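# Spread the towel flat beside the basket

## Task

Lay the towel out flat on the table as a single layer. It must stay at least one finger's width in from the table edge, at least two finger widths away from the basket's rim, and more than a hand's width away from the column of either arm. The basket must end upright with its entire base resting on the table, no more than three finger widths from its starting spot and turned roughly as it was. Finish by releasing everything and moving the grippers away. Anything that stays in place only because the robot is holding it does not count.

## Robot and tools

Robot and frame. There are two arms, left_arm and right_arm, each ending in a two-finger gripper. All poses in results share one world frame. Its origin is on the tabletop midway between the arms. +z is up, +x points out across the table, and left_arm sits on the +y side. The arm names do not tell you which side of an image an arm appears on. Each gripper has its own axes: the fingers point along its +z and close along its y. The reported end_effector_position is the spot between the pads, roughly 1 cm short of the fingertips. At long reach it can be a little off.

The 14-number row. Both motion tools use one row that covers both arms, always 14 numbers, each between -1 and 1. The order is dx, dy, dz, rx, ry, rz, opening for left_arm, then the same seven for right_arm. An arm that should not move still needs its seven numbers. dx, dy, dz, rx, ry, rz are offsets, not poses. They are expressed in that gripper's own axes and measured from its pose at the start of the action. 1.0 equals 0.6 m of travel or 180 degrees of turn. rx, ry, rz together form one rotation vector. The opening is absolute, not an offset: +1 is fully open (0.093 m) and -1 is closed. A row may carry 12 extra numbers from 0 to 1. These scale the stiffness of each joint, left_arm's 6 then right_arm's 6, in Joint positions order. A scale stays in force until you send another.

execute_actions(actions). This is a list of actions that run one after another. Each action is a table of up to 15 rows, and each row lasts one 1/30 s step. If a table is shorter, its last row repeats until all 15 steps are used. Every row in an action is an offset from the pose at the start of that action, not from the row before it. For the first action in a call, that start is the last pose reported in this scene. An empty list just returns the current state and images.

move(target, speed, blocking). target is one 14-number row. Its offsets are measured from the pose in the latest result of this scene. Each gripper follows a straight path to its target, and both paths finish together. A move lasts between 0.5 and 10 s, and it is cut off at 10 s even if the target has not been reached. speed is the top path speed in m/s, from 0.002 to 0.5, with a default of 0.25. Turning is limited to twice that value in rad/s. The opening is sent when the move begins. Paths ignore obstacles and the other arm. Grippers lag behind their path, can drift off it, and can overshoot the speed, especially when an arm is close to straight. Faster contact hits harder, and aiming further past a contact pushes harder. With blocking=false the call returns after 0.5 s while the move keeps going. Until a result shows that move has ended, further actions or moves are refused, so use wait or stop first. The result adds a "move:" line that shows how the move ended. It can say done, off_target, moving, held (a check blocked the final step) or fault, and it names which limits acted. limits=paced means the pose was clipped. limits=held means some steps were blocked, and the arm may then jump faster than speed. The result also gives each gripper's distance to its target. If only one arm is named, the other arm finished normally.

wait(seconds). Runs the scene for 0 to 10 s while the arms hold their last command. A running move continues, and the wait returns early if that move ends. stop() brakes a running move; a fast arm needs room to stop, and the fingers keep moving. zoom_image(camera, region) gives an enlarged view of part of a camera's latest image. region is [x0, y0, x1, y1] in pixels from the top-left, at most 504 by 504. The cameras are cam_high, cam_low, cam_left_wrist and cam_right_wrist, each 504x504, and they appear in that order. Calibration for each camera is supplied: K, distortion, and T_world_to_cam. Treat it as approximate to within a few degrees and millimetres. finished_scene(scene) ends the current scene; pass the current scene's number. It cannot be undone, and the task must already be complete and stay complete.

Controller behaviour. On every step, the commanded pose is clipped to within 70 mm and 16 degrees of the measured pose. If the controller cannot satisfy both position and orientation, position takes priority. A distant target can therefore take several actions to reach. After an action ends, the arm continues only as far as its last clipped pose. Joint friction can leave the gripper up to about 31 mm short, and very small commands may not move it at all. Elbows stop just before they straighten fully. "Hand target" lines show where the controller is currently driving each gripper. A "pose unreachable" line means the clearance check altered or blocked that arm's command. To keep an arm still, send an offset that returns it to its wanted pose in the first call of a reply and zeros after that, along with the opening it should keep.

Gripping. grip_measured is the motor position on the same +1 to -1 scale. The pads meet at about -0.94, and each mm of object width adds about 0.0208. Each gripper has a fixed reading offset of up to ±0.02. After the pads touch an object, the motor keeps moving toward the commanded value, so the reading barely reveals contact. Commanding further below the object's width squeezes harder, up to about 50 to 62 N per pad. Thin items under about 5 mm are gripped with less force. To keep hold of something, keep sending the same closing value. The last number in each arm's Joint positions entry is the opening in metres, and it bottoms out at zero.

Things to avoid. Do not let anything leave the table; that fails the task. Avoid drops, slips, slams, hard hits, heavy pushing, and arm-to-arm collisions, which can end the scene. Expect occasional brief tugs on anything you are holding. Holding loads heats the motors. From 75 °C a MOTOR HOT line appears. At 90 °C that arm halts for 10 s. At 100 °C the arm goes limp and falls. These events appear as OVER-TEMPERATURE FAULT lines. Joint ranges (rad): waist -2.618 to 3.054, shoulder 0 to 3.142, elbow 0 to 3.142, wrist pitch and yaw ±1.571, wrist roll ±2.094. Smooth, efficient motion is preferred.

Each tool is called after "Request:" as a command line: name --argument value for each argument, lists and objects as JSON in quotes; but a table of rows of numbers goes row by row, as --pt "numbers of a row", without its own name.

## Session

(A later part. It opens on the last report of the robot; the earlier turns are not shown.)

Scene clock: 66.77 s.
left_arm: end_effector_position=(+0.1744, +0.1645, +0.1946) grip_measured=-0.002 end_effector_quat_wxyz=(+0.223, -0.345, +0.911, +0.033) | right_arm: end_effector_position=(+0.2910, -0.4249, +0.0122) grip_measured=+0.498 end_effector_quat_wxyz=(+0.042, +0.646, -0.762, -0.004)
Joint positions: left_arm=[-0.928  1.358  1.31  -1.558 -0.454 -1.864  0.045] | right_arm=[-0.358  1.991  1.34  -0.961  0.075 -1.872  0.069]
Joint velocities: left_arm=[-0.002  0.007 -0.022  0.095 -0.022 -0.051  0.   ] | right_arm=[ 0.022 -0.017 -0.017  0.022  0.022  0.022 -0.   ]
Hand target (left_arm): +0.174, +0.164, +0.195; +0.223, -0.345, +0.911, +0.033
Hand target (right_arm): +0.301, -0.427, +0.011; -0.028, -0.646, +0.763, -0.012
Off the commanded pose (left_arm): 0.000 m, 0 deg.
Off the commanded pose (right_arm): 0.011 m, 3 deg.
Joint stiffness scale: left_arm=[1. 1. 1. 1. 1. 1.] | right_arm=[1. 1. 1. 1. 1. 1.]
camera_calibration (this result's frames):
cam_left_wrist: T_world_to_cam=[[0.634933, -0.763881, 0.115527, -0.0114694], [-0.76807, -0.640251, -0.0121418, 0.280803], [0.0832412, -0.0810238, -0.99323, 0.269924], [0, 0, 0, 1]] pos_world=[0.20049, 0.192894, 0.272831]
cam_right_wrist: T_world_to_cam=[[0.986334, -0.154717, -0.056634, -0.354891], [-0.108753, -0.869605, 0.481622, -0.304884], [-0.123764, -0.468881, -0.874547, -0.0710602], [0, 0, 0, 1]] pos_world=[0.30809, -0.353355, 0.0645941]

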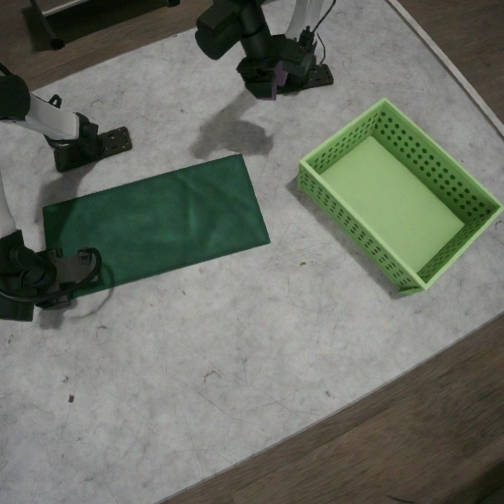

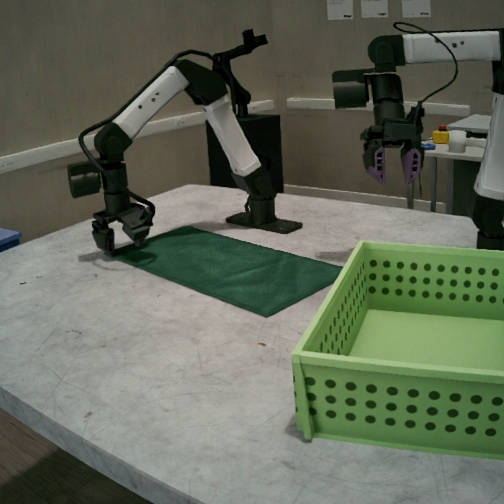

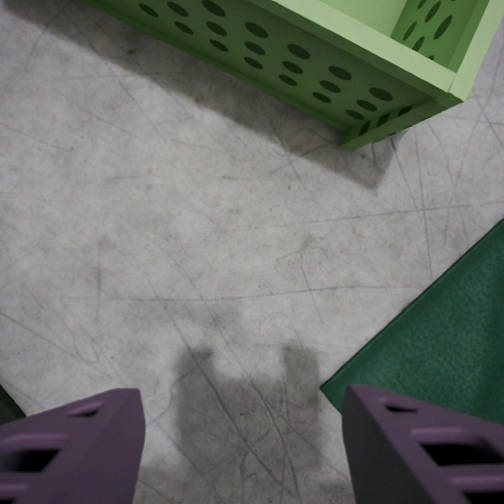

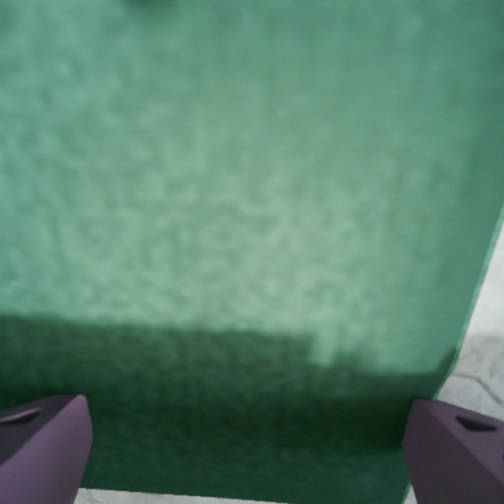

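Request:
move --target '[0,0,0,0,0,0,0.0,0,-0.045,-0.045,0.02,0,0,0.2]' --speed 0.06

Scene clock: 68.07 s.
left_arm: end_effector_position=(+0.1744, +0.1645, +0.1946) grip_measured=-0.002 end_effector_quat_wxyz=(+0.223, -0.345, +0.911, +0.033) | right_arm: end_effector_position=(+0.3143, -0.4307, +0.0350) grip_measured=+0.201 end_effector_quat_wxyz=(+0.027, +0.648, -0.761, +0.022)
Joint positions: left_arm=[-0.928  1.358  1.31  -1.558 -0.454 -1.864  0.045] | right_arm=[-0.347  1.991  1.438 -0.999  0.066 -1.867  0.055]
Joint velocities: left_arm=[-0.007  0.002 -0.017 -0.066  0.007  0.095  0.   ] | right_arm=[ 0.017  0.007 -0.002 -0.095 -0.007 -0.007 -0.001]
Hand target (left_arm): +0.174, +0.164, +0.195; +0.223, -0.345, +0.911, +0.033
Hand target (right_arm): +0.319, -0.428, +0.038; -0.022, -0.647, +0.762, -0.020
Off the commanded pose (left_arm): 0.000 m, 0 deg.
Off the commanded pose (right_arm): 0.006 m, 1 deg.
Joint stiffness scale: left_arm=[1. 1. 1. 1. 1. 1.] | right_arm=[1. 1. 1. 1. 1. 1.]
move: done
camera_calibration (this result's frames):
cam_left_wrist: T_world_to_cam=[[0.634933, -0.763881, 0.115527, -0.0114694], [-0.76807, -0.640251, -0.0121418, 0.280803], [0.0832412, -0.0810238, -0.99323, 0.269924], [0, 0, 0, 1]] pos_world=[0.20049, 0.192894, 0.272831]
cam_right_wrist: T_world_to_cam=[[0.988673, -0.150039, 0.00365318, -0.378306], [-0.132438, -0.860725, 0.491541, -0.307368], [-0.0706058, -0.486457, -0.870847, -0.0753443], [0, 0, 0, 1]] pos_world=[0.327994, -0.357972, 0.0868524]

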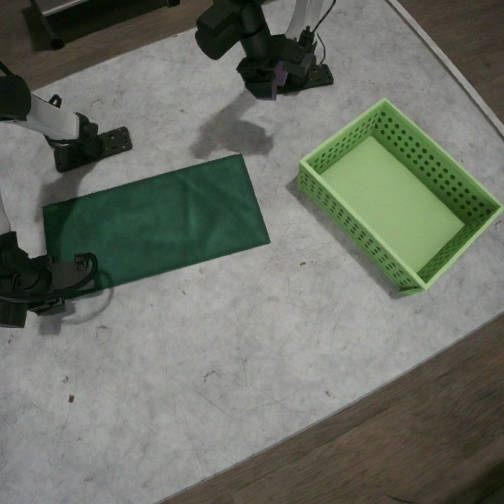

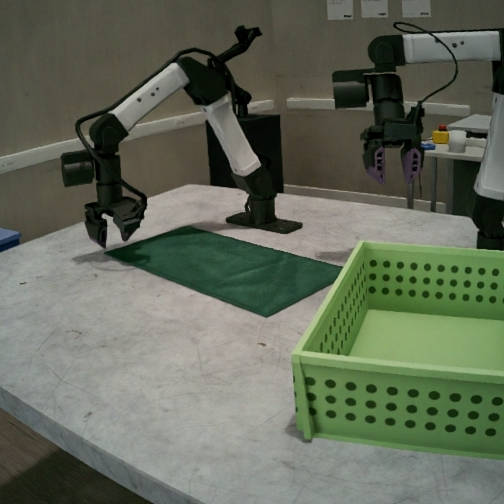

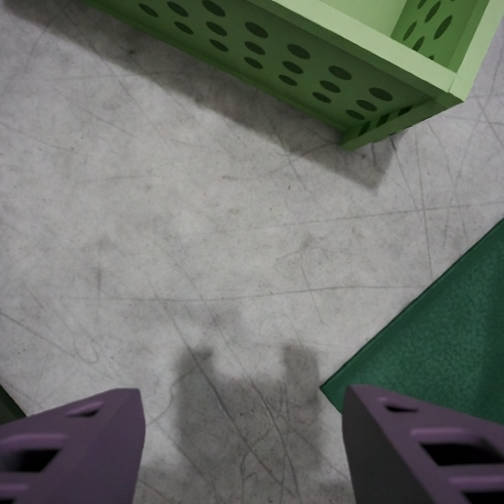

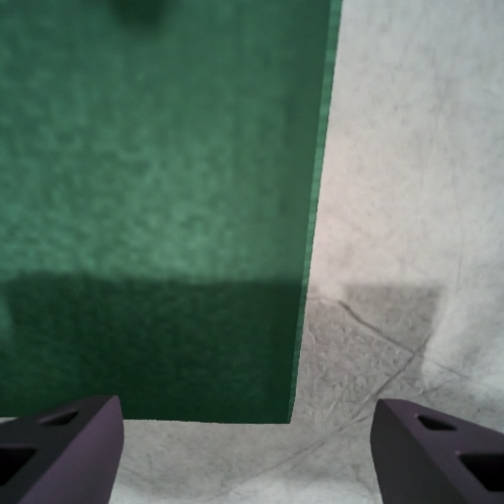

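Request:
move --target '[0,0,0,0,0,0,0.0,0,0,0.053,0,0,0,0.2]' --speed 0.05

Scene clock: 69.20 s.
left_arm: end_effector_position=(+0.1744, +0.1645, +0.1946) grip_measured=-0.002 end_effector_quat_wxyz=(+0.223, -0.345, +0.911, +0.033) | right_arm: end_effector_position=(+0.3184, -0.4327, +0.0131) grip_measured=+0.201 end_effector_quat_wxyz=(+0.024, +0.647, -0.761, +0.029)
Joint positions: left_arm=[-0.928  1.358  1.31  -1.558 -0.454 -1.864  0.045] | right_arm=[-0.347  2.022  1.392 -0.905  0.066 -1.867  0.055]
Joint velocities: left_arm=[-0.017 -0.002 -0.002  0.007 -0.007 -0.022 -0.001] | right_arm=[-0.007 -0.017 -0.007 -0.022  0.081 -0.066  0.   ]
Hand target (left_arm): +0.174, +0.164, +0.195; +0.223, -0.345, +0.911, +0.033
Hand target (right_arm): +0.314, -0.433, +0.004; -0.027, -0.648, +0.761, -0.022
Off the commanded pose (left_arm): 0.000 m, 0 deg.
Off the commanded pose (right_arm): 0.011 m, 1 deg.
Joint stiffness scale: left_arm=[1. 1. 1. 1. 1. 1.] | right_arm=[1. 1. 1. 1. 1. 1.]
move: off_target (right_arm)
camera_calibration (this result's frames):
cam_left_wrist: T_world_to_cam=[[0.634933, -0.763881, 0.115527, -0.0114694], [-0.76807, -0.640251, -0.0121418, 0.280803], [0.0832412, -0.0810238, -0.99323, 0.269924], [0, 0, 0, 1]] pos_world=[0.20049, 0.192894, 0.272831]
cam_right_wrist: T_world_to_cam=[[0.988524, -0.149965, 0.0182039, -0.38264], [-0.139198, -0.857407, 0.495456, -0.294264], [-0.058693, -0.492304, -0.868442, -0.101409], [0, 0, 0, 1]] pos_world=[0.331336, -0.359612, 0.0646923]

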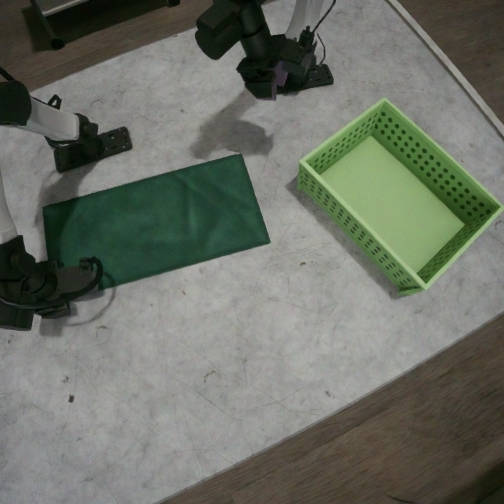

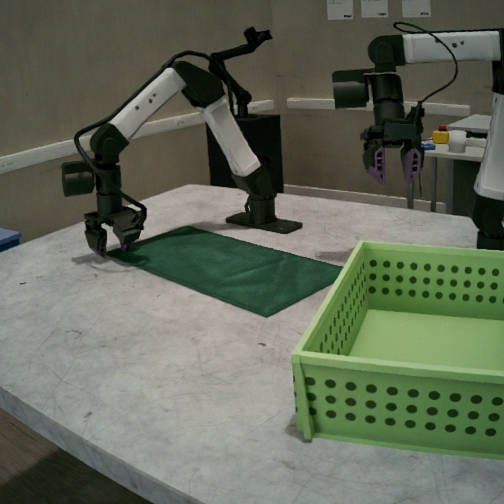

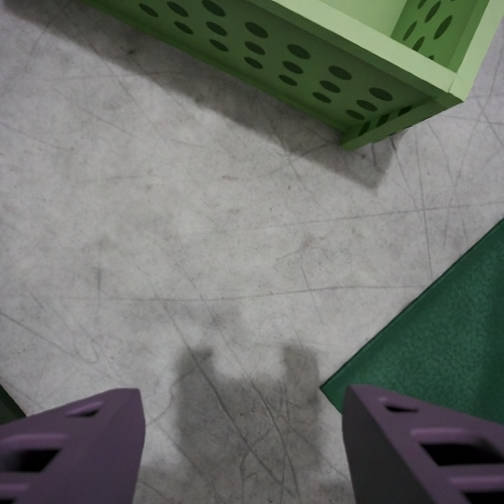

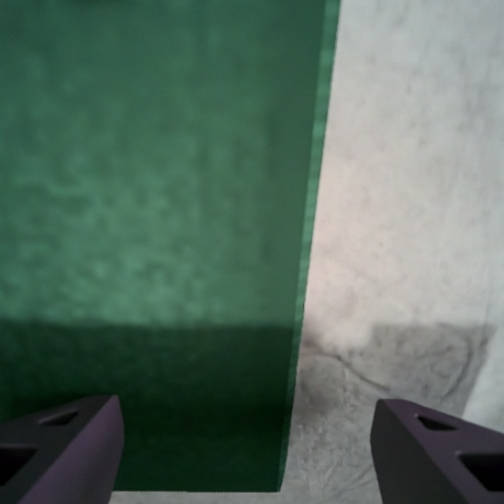

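Request:
execute_actions --actions '[[[0,0,0,0,0,0,0,0,0,0,0,0,0,0.14],[0,0,0,0,0,0,0,0,0,0,0,0,0,0.08],[0,0,0,0,0,0,0,0,0,0,0,0,0,0.02],[0,0,0,0,0,0,0,0,0,0,0,0,0,-0.04],[0,0,0,0,0,0,0,0,0,0,0,0,0,-0.1],[0,0,0,0,0,0,0,0,0,0,0,0,0,-0.16],[0,0,0,0,0,0,0,0,0,0,0,0,0,-0.22],[0,0,0,0,0,0,0,0,0,0,0,0,0,-0.28],[0,0,0,0,0,0,0,0,0,0,0,0,0,-0.34],[0,0,0,0,0,0,0,0,0,0,0,0,0,-0.4],[0,0,0,0,0,0,0,0,0,0,0,0,0,-0.45],[0,0,0,0,0,0,0,0,0,0,0,0,0,-0.5],[0,0,0,0,0,0,0,0,0,0,0,0,0,-0.55],[0,0,0,0,0,0,0,0,0,0,0,0,0,-0.6],[0,0,0,0,0,0,0,0,0,0,0,0,0,-0.65]],[[0,0,0,0,0,0,0,0,0,0,0,0,0,-0.7],[0,0,0,0,0,0,0,0,0,0,0,0,0,-0.75],[0,0,0,0,0,0,0,0,0,0,0,0,0,-0.8],[0,0,0,0,0,0,0,0,0,0,0,0,0,-0.85],[0,0,0,0,0,0,0,0,0,0,0,0,0,-0.9],[0,0,0,0,0,0,0,0,0,0,0,0,0,-0.95],[0,0,0,0,0,0,0,0,0,0,0,0,0,-1]]]'

Scene clock: 70.67 s.
left_arm: end_effector_position=(+0.1744, +0.1645, +0.1946) grip_measured=-0.002 end_effector_quat_wxyz=(+0.223, -0.345, +0.911, +0.033) | right_arm: end_effector_position=(+0.3184, -0.4327, +0.0131) grip_measured=-0.974 end_effector_quat_wxyz=(+0.023, +0.647, -0.761, +0.029)
Joint positions: left_arm=[-0.928  1.358  1.31  -1.558 -0.454 -1.864  0.045] | right_arm=[-0.347  2.022  1.392 -0.905  0.066 -1.867  0.   ]
Joint velocities: left_arm=[ 0.002  0.007  0.012  0.066  0.007  0.007 -0.   ] | right_arm=[ 0.002 -0.002 -0.002  0.007  0.037 -0.022  0.   ]
Hand target (left_arm): +0.174, +0.164, +0.195; +0.223, -0.345, +0.911, +0.033
Hand target (right_arm): +0.318, -0.433, +0.013; -0.023, -0.647, +0.761, -0.029
Off the commanded pose (left_arm): 0.000 m, 0 deg.
Off the commanded pose (right_arm): 0.000 m, 0 deg.
Joint stiffness scale: left_arm=[1. 1. 1. 1. 1. 1.] | right_arm=[1. 1. 1. 1. 1. 1.]
camera_calibration (this result's frames):
cam_left_wrist: T_world_to_cam=[[0.634933, -0.763881, 0.115527, -0.0114694], [-0.76807, -0.640251, -0.0121418, 0.280803], [0.0832412, -0.0810238, -0.99323, 0.269924], [0, 0, 0, 1]] pos_world=[0.20049, 0.192894, 0.272831]
cam_right_wrist: T_world_to_cam=[[0.988517, -0.149962, 0.0185676, -0.38273], [-0.139368, -0.857324, 0.495552, -0.294201], [-0.0583956, -0.49245, -0.86838, -0.101581], [0, 0, 0, 1]] pos_world=[0.331401, -0.359644, 0.0646877]

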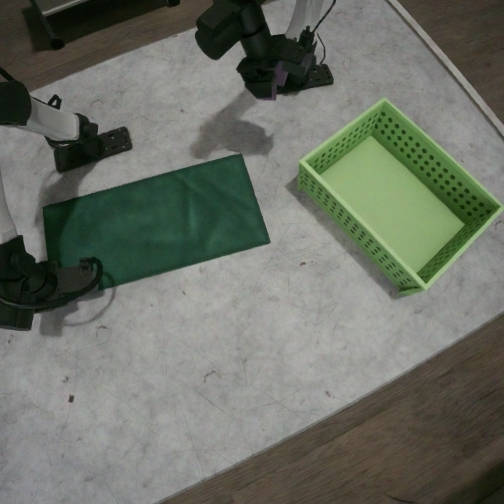

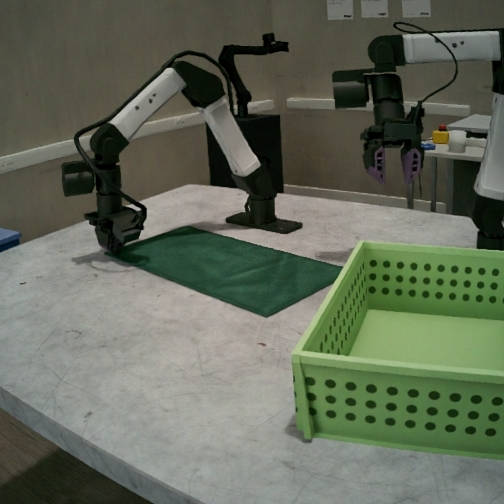

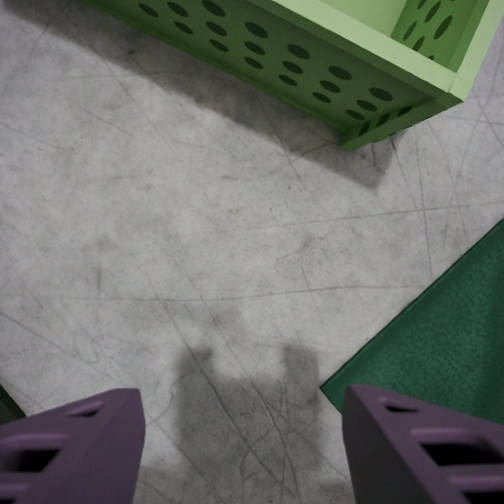

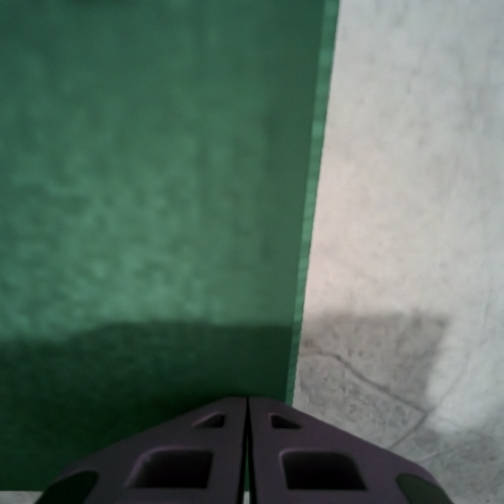

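Request:
execute_actions --actions '[[[0,0,0,0,0,0,0,0,0.004,-0.003,0,0,0,-0.7],[0,0,0,0,0,0,0,0,0.008,-0.006,0,0,0,-0.4],[0,0,0,0,0,0,0,0,0.012,-0.008,0,0,0,-0.1],[0,0,0,0,0,0,0,0,0.016,-0.008,0,0,0,0.2],[0,0,0,0,0,0,0,0,0.02,-0.008,0,0,0,0.2],[0,0,0,0,0,0,0,0,0.024,-0.008,0,0,0,0.2],[0,0,0,0,0,0,0,0,0.028,-0.008,0,0,0,0.2],[0,0,0,0,0,0,0,0,0.03,-0.008,0,0,0,0.2]],[[0,0,0,0,0,0,0,0,0,0.003,0,0,0,0.2],[0,0,0,0,0,0,0,0,0,0.006,0,0,0,0.2],[0,0,0,0,0,0,0,0,0,0.009,0,0,0,0.2],[0,0,0,0,0,0,0,0,0,0.012,0,0,0,0.2],[0,0,0,0,0,0,0,0,0,0.015,0,0,0,0.2],[0,0,0,0,0,0,0,0,0,0.018,0,0,0,0.2],[0,0,0,0,0,0,0,0,0,0.021,0,0,0,0.2],[0,0,0,0,0,0,0,0,0,0.024,0,0,0,0.2],[0,0,0,0,0,0,0,0,0,0.027,0,0,0,0.2],[0,0,0,0,0,0,0,0,0,0.03,0,0,0,0.2]]]'

Scene clock: 72.00 s.
left_arm: end_effector_position=(+0.1744, +0.1645, +0.1946) grip_measured=-0.002 end_effector_quat_wxyz=(+0.223, -0.345, +0.911, +0.033) | right_arm: end_effector_position=(+0.3118, -0.4323, +0.0124) grip_measured=+0.199 end_effector_quat_wxyz=(+0.020, +0.646, -0.762, +0.038)
Joint positions: left_arm=[-0.928  1.358  1.31  -1.558 -0.454 -1.864  0.045] | right_arm=[-0.354  1.987  1.335 -0.865  0.066 -1.871  0.055]
Joint velocities: left_arm=[ 0.017  0.017 -0.007 -0.007 -0.007 -0.037 -0.001] | right_arm=[ 0.007  0.007  0.007 -0.022 -0.081 -0.007 -0.   ]
Hand target (left_arm): +0.174, +0.164, +0.195; +0.223, -0.345, +0.911, +0.033
Hand target (right_arm): +0.304, -0.430, -0.002; -0.025, -0.646, +0.762, -0.025
Off the commanded pose (left_arm): 0.000 m, 0 deg.
Off the commanded pose (right_arm): 0.017 m, 2 deg.
Joint stiffness scale: left_arm=[1. 1. 1. 1. 1. 1.] | right_arm=[1. 1. 1. 1. 1. 1.]
camera_calibration (this result's frames):
cam_left_wrist: T_world_to_cam=[[0.634933, -0.763881, 0.115527, -0.0114694], [-0.76807, -0.640251, -0.0121418, 0.280803], [0.0832412, -0.0810238, -0.99323, 0.269924], [0, 0, 0, 1]] pos_world=[0.20049, 0.192894, 0.272831]
cam_right_wrist: T_world_to_cam=[[0.987663, -0.152386, 0.0360529, -0.377104], [-0.149839, -0.852785, 0.500306, -0.289237], [-0.0454943, -0.499536, -0.865098, -0.109528], [0, 0, 0, 1]] pos_world=[0.32413, -0.358835, 0.0635501]

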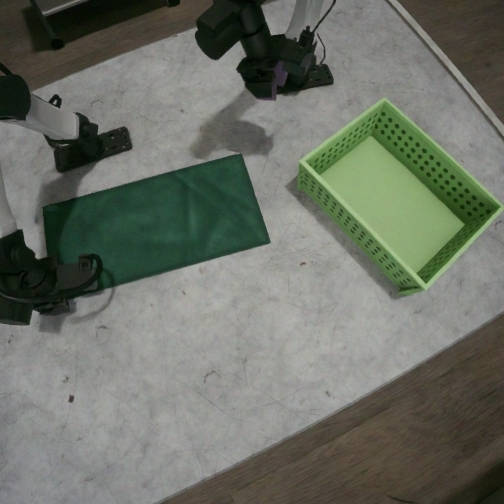

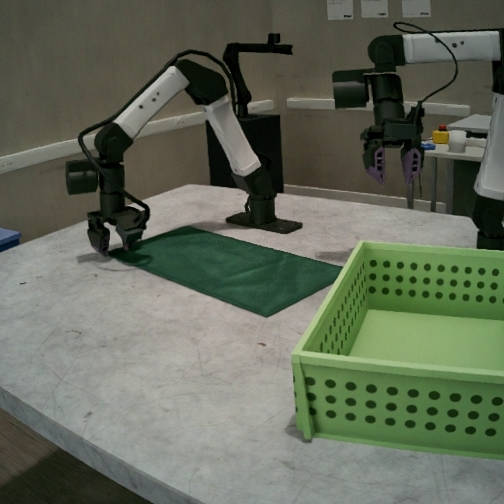

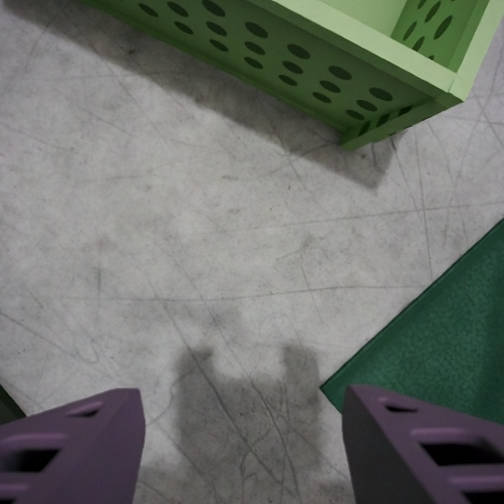

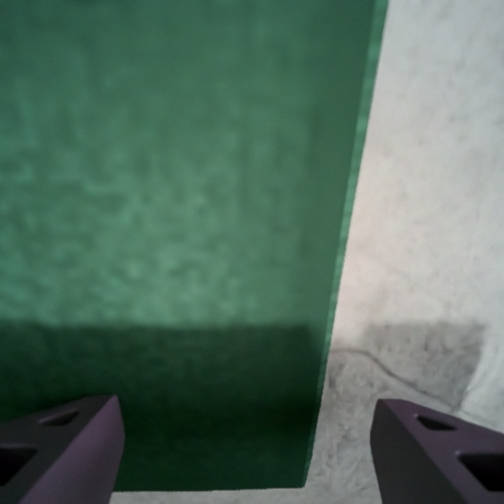

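Request:
execute_actions --actions '[[[0,0,0,0,0,0,0,0,-0.002,0.02,-0.004,0,0,0.2],[0,0,0,0,0,0,0,0,-0.004,0.02,-0.008,0,0,0.2],[0,0,0,0,0,0,0,0,-0.006,0.02,-0.012,0,0,0.2],[0,0,0,0,0,0,0,0,-0.008,0.02,-0.016,0,0,0.2],[0,0,0,0,0,0,0,0,-0.01,0.02,-0.02,0,0,0.2],[0,0,0,0,0,0,0,0,-0.01,0.02,-0.025,0,0,0.2]]]'

Scene clock: 90.57 s.
left_arm: end_effector_position=(+0.1744, +0.1645, +0.1946) grip_measured=-0.002 end_effector_quat_wxyz=(+0.223, -0.345, +0.911, +0.033) | right_arm: end_effector_position=(+0.3127, -0.4328, +0.0098) grip_measured=+0.199 end_effector_quat_wxyz=(+0.041, +0.646, -0.762, +0.008)
Joint positions: left_arm=[-0.928  1.358  1.31  -1.558 -0.454 -1.864  0.045] | right_arm=[-0.347  2.054  1.425 -0.959  0.082 -1.862  0.055]
Joint velocities: left_arm=[ 0.007  0.012 -0.002 -0.037 -0.095 -0.007  0.001] | right_arm=[ 0.012  0.002 -0.002  0.066  0.022  0.007 -0.   ]
Hand target (left_arm): +0.174, +0.164, +0.195; +0.223, -0.345, +0.911, +0.033
Hand target (right_arm): +0.318, -0.434, +0.001; -0.045, -0.645, +0.763, -0.008
Off the commanded pose (left_arm): 0.000 m, 0 deg.
Off the commanded pose (right_arm): 0.011 m, 1 deg.
Joint stiffness scale: left_arm=[1. 1. 1. 1. 1. 1.] | right_arm=[1. 1. 1. 1. 1. 1.]
camera_calibration (this result's frames):
cam_left_wrist: T_world_to_cam=[[0.634933, -0.763881, 0.115527, -0.0114694], [-0.76807, -0.640251, -0.0121418, 0.280803], [0.0832412, -0.0810238, -0.99323, 0.269924], [0, 0, 0, 1]] pos_world=[0.20049, 0.192894, 0.272831]
cam_right_wrist: T_world_to_cam=[[0.987274, -0.154906, -0.0359713, -0.378204], [-0.117092, -0.861144, 0.494693, -0.30205], [-0.107607, -0.484186, -0.868323, -0.0858905], [0, 0, 0, 1]] pos_world=[0.328781, -0.360281, 0.0612366]

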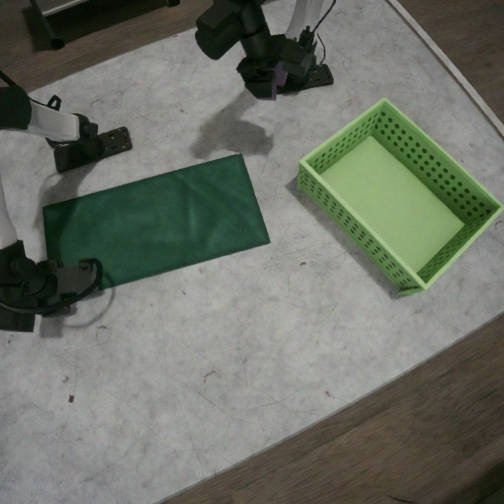

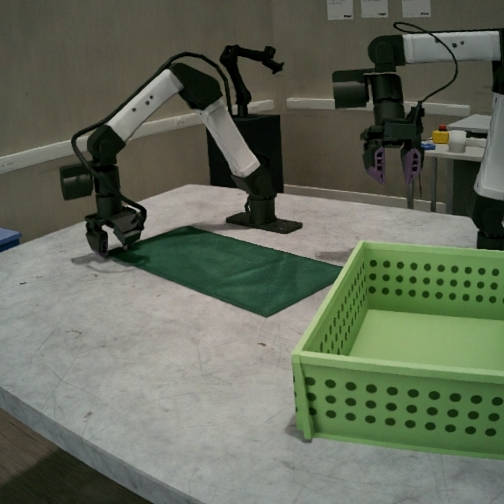

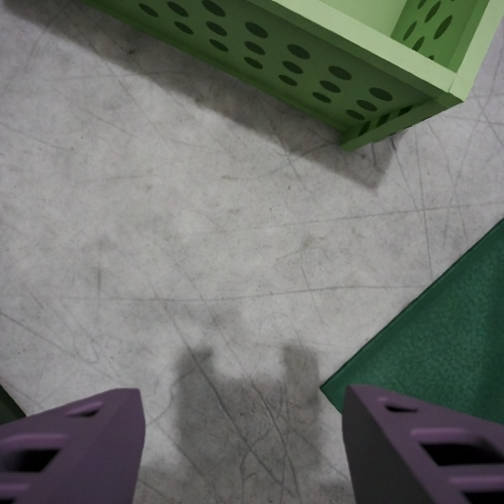

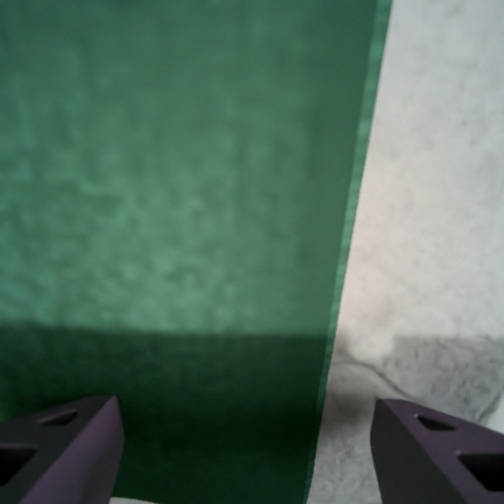

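Request:
execute_actions --actions '[[[0,0,0,0,0,0,0,0,0,0,0,0,0,0.15],[0,0,0,0,0,0,0,0,0,0,0,0,0,0.1],[0,0,0,0,0,0,0,0,0,0,0,0,0,0.05],[0,0,0,0,0,0,0,0,0,0,0,0,0,0.0],[0,0,0,0,0,0,0,0,0,0,0,0,0,-0.05],[0,0,0,0,0,0,0,0,0,0,0,0,0,-0.1],[0,0,0,0,0,0,0,0,0,0,0,0,0,-0.15],[0,0,0,0,0,0,0,0,0,0,0,0,0,-0.2],[0,0,0,0,0,0,0,0,0,0,0,0,0,-0.25],[0,0,0,0,0,0,0,0,0,0,0,0,0,-0.3],[0,0,0,0,0,0,0,0,0,0,0,0,0,-0.35],[0,0,0,0,0,0,0,0,0,0,0,0,0,-0.4],[0,0,0,0,0,0,0,0,0,0,0,0,0,-0.45],[0,0,0,0,0,0,0,0,0,0,0,0,0,-0.5],[0,0,0,0,0,0,0,0,0,0,0,0,0,-0.55]],[[0,0,0,0,0,0,0,0,0,0,0,0,0,-0.6],[0,0,0,0,0,0,0,0,0,0,0,0,0,-0.65],[0,0,0,0,0,0,0,0,0,0,0,0,0,-0.7],[0,0,0,0,0,0,0,0,0,0,0,0,0,-0.75],[0,0,0,0,0,0,0,0,0,0,0,0,0,-0.8],[0,0,0,0,0,0,0,0,0,0,0,0,0,-0.85],[0,0,0,0,0,0,0,0,0,0,0,0,0,-0.9],[0,0,0,0,0,0,0,0,0,0,0,0,0,-0.95],[0,0,0,0,0,0,0,0,0,0,0,0,0,-1]]]'

Scene clock: 91.93 s.
left_arm: end_effector_position=(+0.1744, +0.1645, +0.1946) grip_measured=-0.002 end_effector_quat_wxyz=(+0.223, -0.345, +0.911, +0.033) | right_arm: end_effector_position=(+0.2953, -0.4283, +0.0120) grip_measured=-0.964 end_effector_quat_wxyz=(+0.065, +0.646, -0.760, -0.020)
Joint positions: left_arm=[-0.928  1.358  1.31  -1.558 -0.454 -1.864  0.045] | right_arm=[-0.347  2.051  1.425 -1.033  0.103 -1.861  0.   ]
Joint velocities: left_arm=[-0.007 -0.002  0.002 -0.081  0.007 -0.051 -0.   ] | right_arm=[ 0.002 -0.007 -0.002  0.007  0.007 -0.051  0.   ]
Hand target (left_arm): +0.174, +0.164, +0.195; +0.223, -0.345, +0.911, +0.033
Hand target (right_arm): +0.303, -0.430, +0.011; -0.054, -0.646, +0.761, +0.009
Off the commanded pose (left_arm): 0.000 m, 0 deg.
Off the commanded pose (right_arm): 0.008 m, 2 deg.
Joint stiffness scale: left_arm=[1. 1. 1. 1. 1. 1.] | right_arm=[1. 1. 1. 1. 1. 1.]
camera_calibration (this result's frames):
cam_left_wrist: T_world_to_cam=[[0.634933, -0.763881, 0.115527, -0.0114694], [-0.76807, -0.640251, -0.0121418, 0.280803], [0.0832412, -0.0810238, -0.99323, 0.269924], [0, 0, 0, 1]] pos_world=[0.20049, 0.192894, 0.272831]
cam_right_wrist: T_world_to_cam=[[0.981968, -0.153641, -0.110152, -0.357299], [-0.080562, -0.867202, 0.491396, -0.314618], [-0.171022, -0.473661, -0.863943, -0.0604731], [0, 0, 0, 1]] pos_world=[0.315167, -0.356377, 0.0629996]

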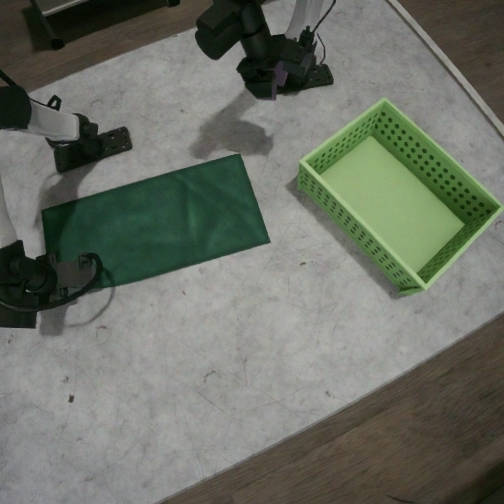

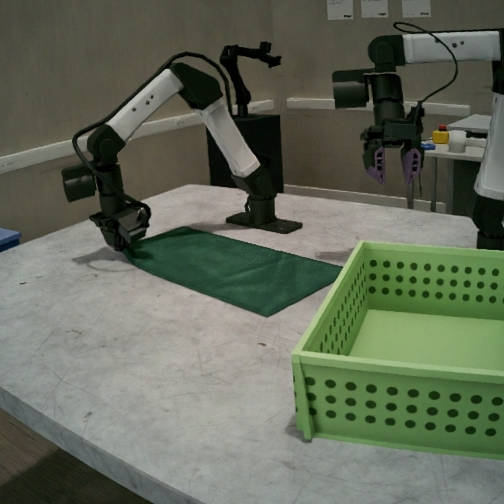

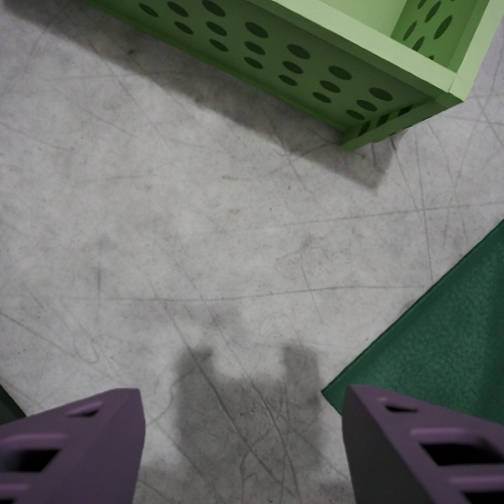

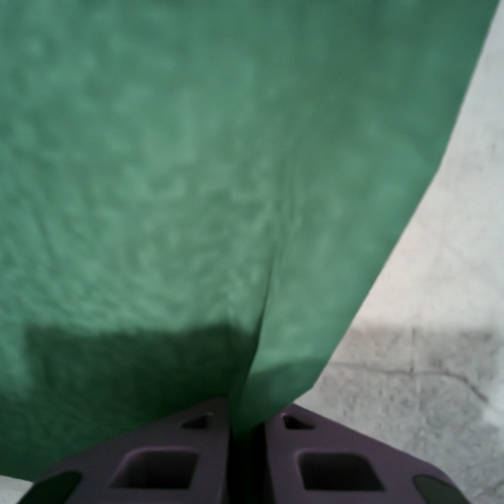

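Request:
move --target '[0,0,0,0,0,0,0.0,-0.0115,-0.1693,-0.0575,0.04,0,-0.055,-1]' --speed 0.08

Scene clock: 93.97 s.
left_arm: end_effector_position=(+0.1744, +0.1645, +0.1946) grip_measured=-0.002 end_effector_quat_wxyz=(+0.223, -0.345, +0.911, +0.033) | right_arm: end_effector_position=(+0.3966, -0.4396, +0.0352) grip_measured=-0.965 end_effector_quat_wxyz=(+0.026, +0.706, -0.707, +0.027)
Joint positions: left_arm=[-0.928  1.358  1.31  -1.558 -0.454 -1.864  0.045] | right_arm=[-0.284  2.287  1.906 -1.159  0.069 -1.963  0.   ]
Joint velocities: left_arm=[-0.017 -0.007  0.002  0.051 -0.051 -0.022 -0.001] | right_arm=[-0.022  0.002  0.002 -0.051 -0.051  0.007  0.   ]
Hand target (left_arm): +0.174, +0.164, +0.195; +0.223, -0.345, +0.911, +0.033
Hand target (right_arm): +0.400, -0.436, +0.035; +0.023, +0.712, -0.702, +0.023
Off the commanded pose (left_arm): 0.000 m, 0 deg.
Off the commanded pose (right_arm): 0.005 m, 1 deg.
Joint stiffness scale: left_arm=[1. 1. 1. 1. 1. 1.] | right_arm=[1. 1. 1. 1. 1. 1.]
move: done
camera_calibration (this result's frames):
cam_left_wrist: T_world_to_cam=[[0.634933, -0.763881, 0.115527, -0.0114694], [-0.76807, -0.640251, -0.0121418, 0.280803], [0.0832412, -0.0810238, -0.99323, 0.269924], [0, 0, 0, 1]] pos_world=[0.20049, 0.192894, 0.272831]
cam_right_wrist: T_world_to_cam=[[0.999946, 0.00856299, 0.00584824, -0.395862], [0.00452518, -0.867796, 0.4969, -0.36187], [0.00933003, -0.496847, -0.867788, -0.110097], [0, 0, 0, 1]] pos_world=[0.398506, -0.365341, 0.0865876]

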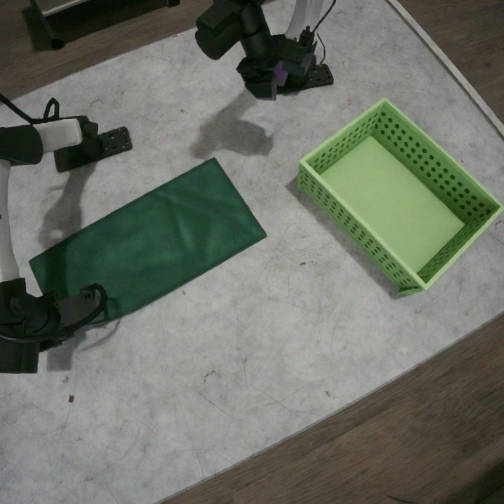

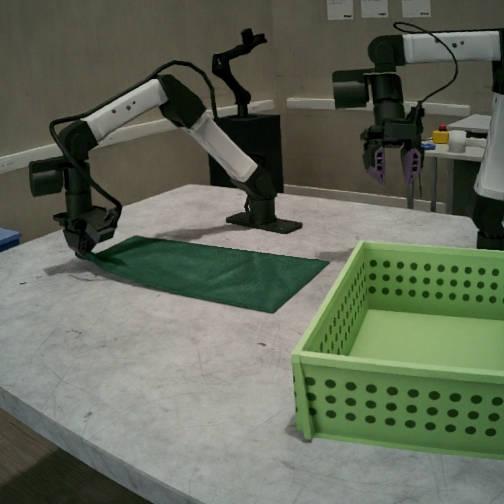

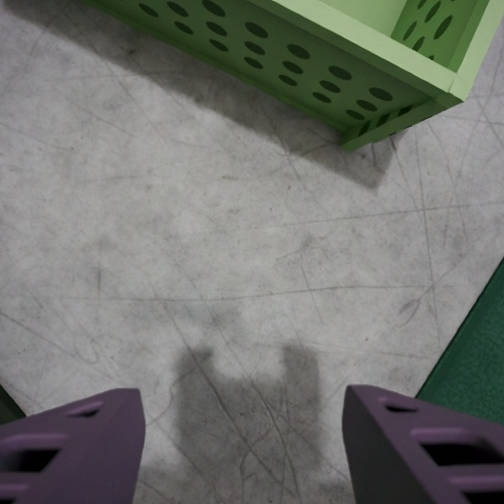

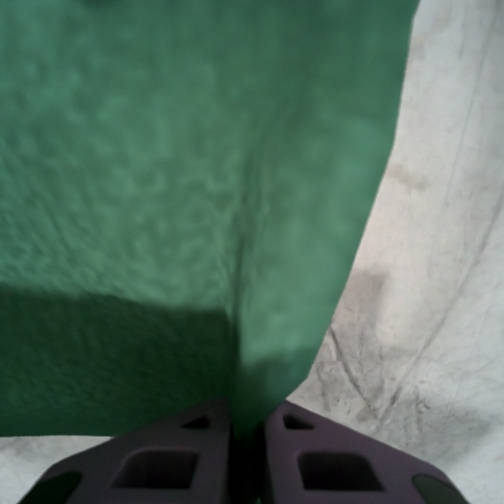

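Request:
execute_actions --actions '[[[0,0,0,0,0,0,0,0,0,0,0,0,0,-0.92],[0,0,0,0,0,0,0,0,0,0,0,0,0,-0.84],[0,0,0,0,0,0,0,0,0,0,0,0,0,-0.76],[0,0,0,0,0,0,0,0,0,0,0,0,0,-0.68],[0,0,0,0,0,0,0,0,0,0,0,0,0,-0.6],[0,0,0,0,0,0,0,0,0,0,0,0,0,-0.52],[0,0,0,0,0,0,0,0,0,0,0,0,0,-0.44],[0,0,0,0,0,0,0,0,0,0,0,0,0,-0.36],[0,0,0,0,0,0,0,0,0,0,0,0,0,-0.28],[0,0,0,0,0,0,0,0,0,0,0,0,0,-0.2],[0,0,0,0,0,0,0,0,0,0,0,0,0,-0.12],[0,0,0,0,0,0,0,0,0,0,0,0,0,-0.04],[0,0,0,0,0,0,0,0,0,0,0,0,0,0.04],[0,0,0,0,0,0,0,0,0,0,0,0,0,0.12],[0,0,0,0,0,0,0,0,0,0,0,0,0,0.2]]]'

Request:
move --target '[0,0,0,0,0,0,0.0,0,0,-0.13,0.05,0,0,0.2]' --speed 0.12

Scene clock: 94.93 s.
left_arm: end_effector_position=(+0.1744, +0.1645, +0.1946) grip_measured=-0.002 end_effector_quat_wxyz=(+0.223, -0.345, +0.911, +0.033) | right_arm: end_effector_position=(+0.3962, -0.4392, +0.0353) grip_measured=+0.159 end_effector_quat_wxyz=(+0.026, +0.706, -0.707, +0.026)
Joint positions: left_arm=[-0.928  1.358  1.31  -1.558 -0.454 -1.864  0.045] | right_arm=[-0.284  2.287  1.906 -1.162  0.068 -1.964  0.053]
Joint velocities: left_arm=[-0.002  0.007  0.007 -0.022  0.081  0.022 -0.   ] | right_arm=[-0.007  0.012 -0.012  0.066  0.037 -0.081  0.082]
Hand target (left_arm): +0.174, +0.164, +0.195; +0.223, -0.345, +0.911, +0.033
Hand target (right_arm): +0.397, -0.440, +0.035; +0.026, +0.706, -0.707, +0.027
Off the commanded pose (left_arm): 0.000 m, 0 deg.
Off the commanded pose (right_arm): 0.001 m, 0 deg.
Joint stiffness scale: left_arm=[1. 1. 1. 1. 1. 1.] | right_arm=[1. 1. 1. 1. 1. 1.]
camera_calibration (this result's frames):
cam_left_wrist: T_world_to_cam=[[0.634933, -0.763881, 0.115527, -0.0114694], [-0.76807, -0.640251, -0.0121418, 0.280803], [0.0832412, -0.0810238, -0.99323, 0.269924], [0, 0, 0, 1]] pos_world=[0.20049, 0.192894, 0.272831]
cam_right_wrist: T_world_to_cam=[[0.999944, 0.0097277, 0.00410388, -0.39488], [0.00641898, -0.868748, 0.495213, -0.362728], [0.00838252, -0.495159, -0.868762, -0.108613], [0, 0, 0, 1]] pos_world=[0.398096, -0.365059, 0.086889]

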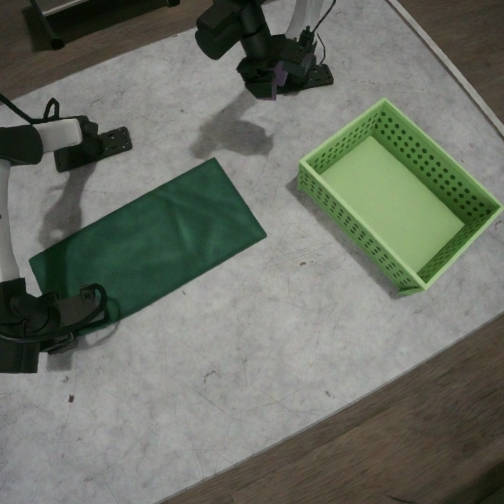

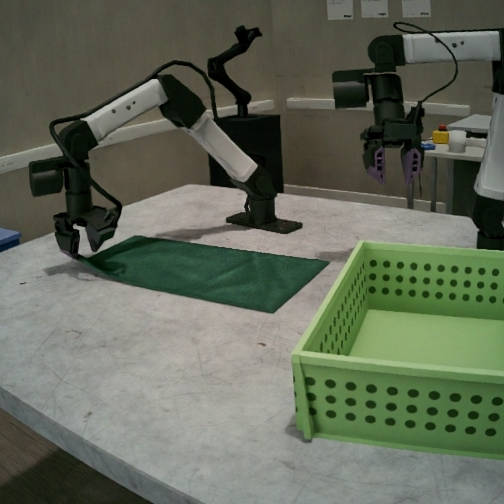

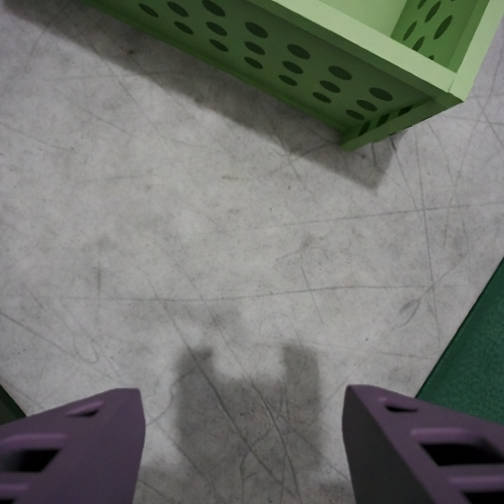

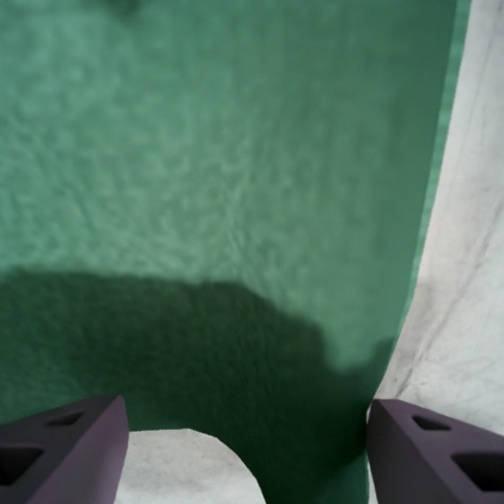

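Scene clock: 95.97 s.
left_arm: end_effector_position=(+0.1744, +0.1645, +0.1946) grip_measured=-0.002 end_effector_quat_wxyz=(+0.223, -0.345, +0.911, +0.033) | right_arm: end_effector_position=(+0.4002, -0.4345, +0.1081) grip_measured=+0.199 end_effector_quat_wxyz=(-0.026, +0.705, -0.704, +0.085)
Joint positions: left_arm=[-0.928  1.358  1.31  -1.558 -0.454 -1.864  0.045] | right_arm=[-0.29   2.117  1.906 -1.184  0.015 -1.972  0.055]
Joint velocities: left_arm=[-0.012 -0.012  0.017  0.007 -0.051 -0.022 -0.   ] | right_arm=[ 0.002  0.012 -0.007 -0.007  0.051 -0.007 -0.001]
Hand target (left_arm): +0.174, +0.164, +0.195; +0.223, -0.345, +0.911, +0.033
Hand target (right_arm): +0.396, -0.434, +0.112; -0.030, +0.706, -0.703, +0.081
Off the commanded pose (left_arm): 0.000 m, 0 deg.
Off the commanded pose (right_arm): 0.007 m, 1 deg.
Joint stiffness scale: left_arm=[1. 1. 1. 1. 1. 1.] | right_arm=[1. 1. 1. 1. 1. 1.]
move: done
camera_calibration (this result's frames):
cam_left_wrist: T_world_to_cam=[[0.634933, -0.763881, 0.115527, -0.0114694], [-0.76807, -0.640251, -0.0121418, 0.280803], [0.0832412, -0.0810238, -0.99323, 0.269924], [0, 0, 0, 1]] pos_world=[0.20049, 0.192894, 0.272831]
cam_right_wrist: T_world_to_cam=[[0.986949, 0.0173609, 0.160095, -0.407585], [-0.0657251, -0.864168, 0.498893, -0.364177], [0.14701, -0.502904, -0.851748, -0.103797], [0, 0, 0, 1]] pos_world=[0.393589, -0.359834, 0.158529]

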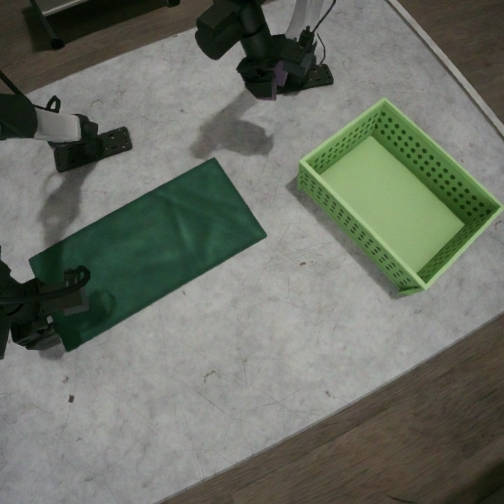

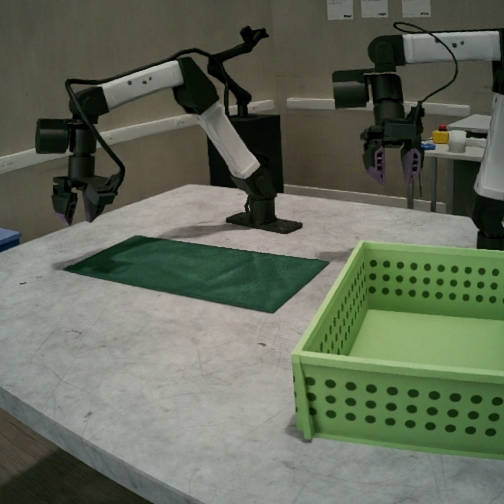

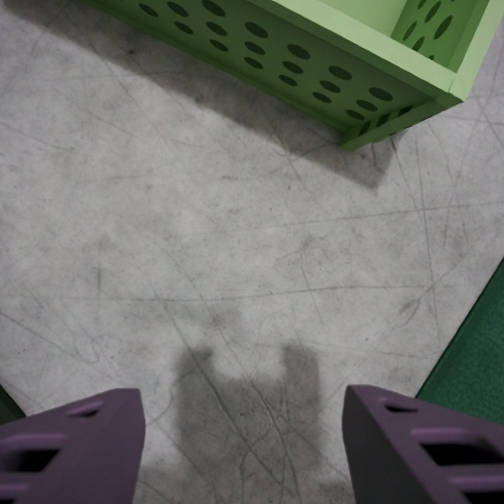

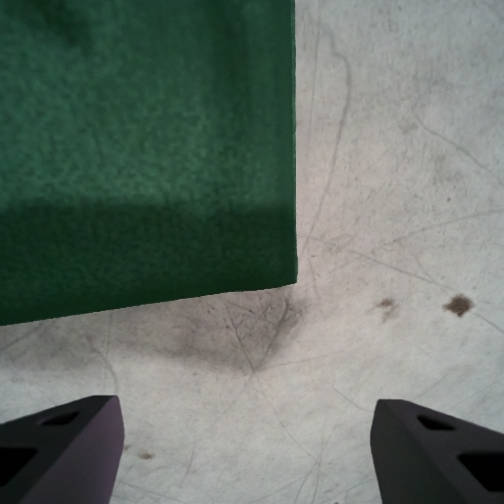

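Request:
move --target '[0,0,0,0,0,0,0.0,-0.065,0.21,-0.276,0.1,0,0.08,0.2]' --speed 0.2

Scene clock: 97.70 s.
left_arm: end_effector_position=(+0.1744, +0.1645, +0.1946) grip_measured=-0.002 end_effector_quat_wxyz=(+0.223, -0.345, +0.911, +0.033) | right_arm: end_effector_position=(+0.2549, -0.3872, +0.2518) grip_measured=+0.199 end_effector_quat_wxyz=(+0.147, -0.602, +0.758, -0.203)
Joint positions: left_arm=[-0.928  1.358  1.31  -1.558 -0.454 -1.864  0.045] | right_arm=[-0.408  1.309  1.458 -1.226 -0.118 -1.829  0.055]
Joint velocities: left_arm=[ 0.012  0.017 -0.012  0.037 -0.007  0.007  0.   ] | right_arm=[-0.007  0.017  0.007 -0.037 -0.007  0.037  0.001]
Hand target (left_arm): +0.174, +0.164, +0.195; +0.223, -0.345, +0.911, +0.033
Hand target (right_arm): +0.249, -0.384, +0.245; +0.147, -0.597, +0.766, -0.188
Off the commanded pose (left_arm): 0.000 m, 0 deg.
Off the commanded pose (right_arm): 0.007 m, 2 deg.
Joint stiffness scale: left_arm=[1. 1. 1. 1. 1. 1.] | right_arm=[1. 1. 1. 1. 1. 1.]
move: done
camera_calibration (this result's frames):
cam_left_wrist: T_world_to_cam=[[0.634933, -0.763881, 0.115527, -0.0114694], [-0.76807, -0.640251, -0.0121418, 0.280803], [0.0832412, -0.0810238, -0.99323, 0.269924], [0, 0, 0, 1]] pos_world=[0.20049, 0.192894, 0.272831]
cam_right_wrist: T_world_to_cam=[[0.852892, -0.183246, 0.488872, -0.414289], [-0.404936, -0.823237, 0.397879, -0.276809], [0.329548, -0.53731, -0.776335, -0.0151054], [0, 0, 0, 1]] pos_world=[0.246231, -0.311913, 0.300944]

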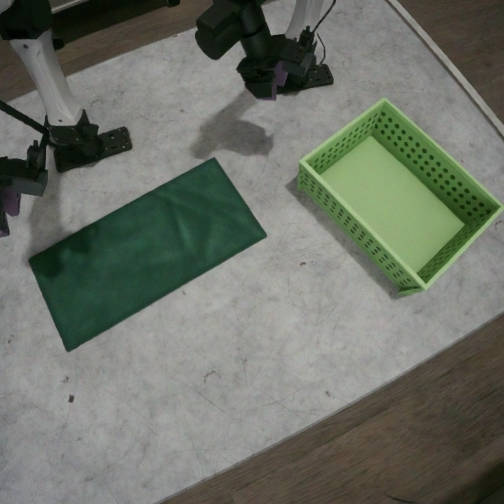

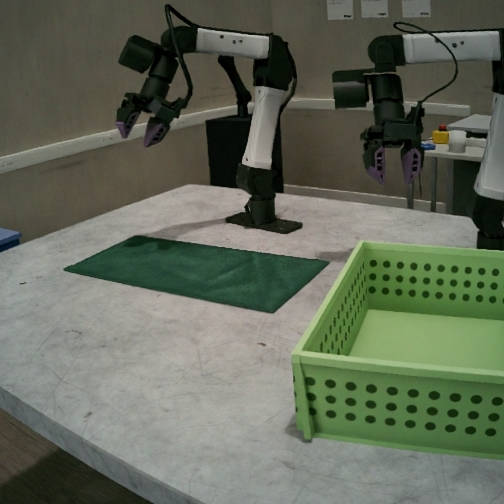

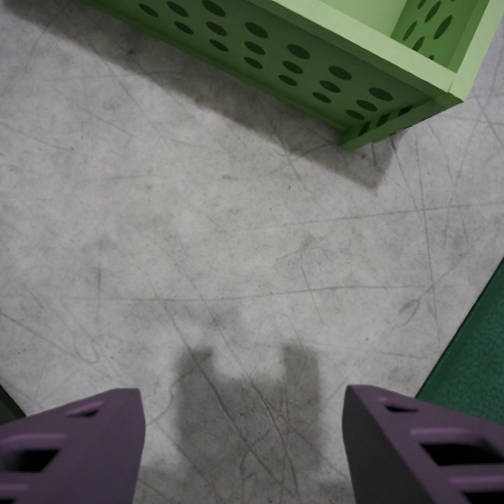

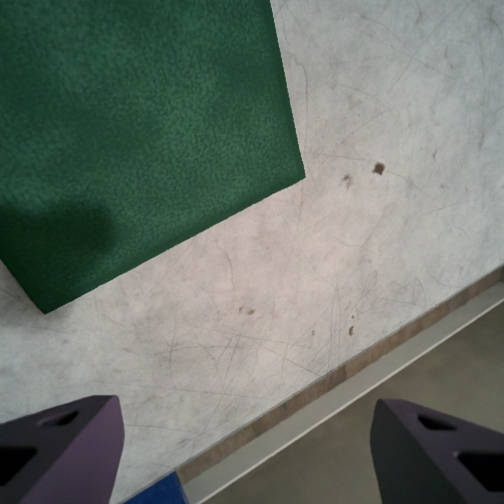

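The towel is flat in one layer, with clearance from the table edges, the basket and both columns. Both arms are clear.

Request:
finished_scene --scene 2

The scene is finished: the task was done.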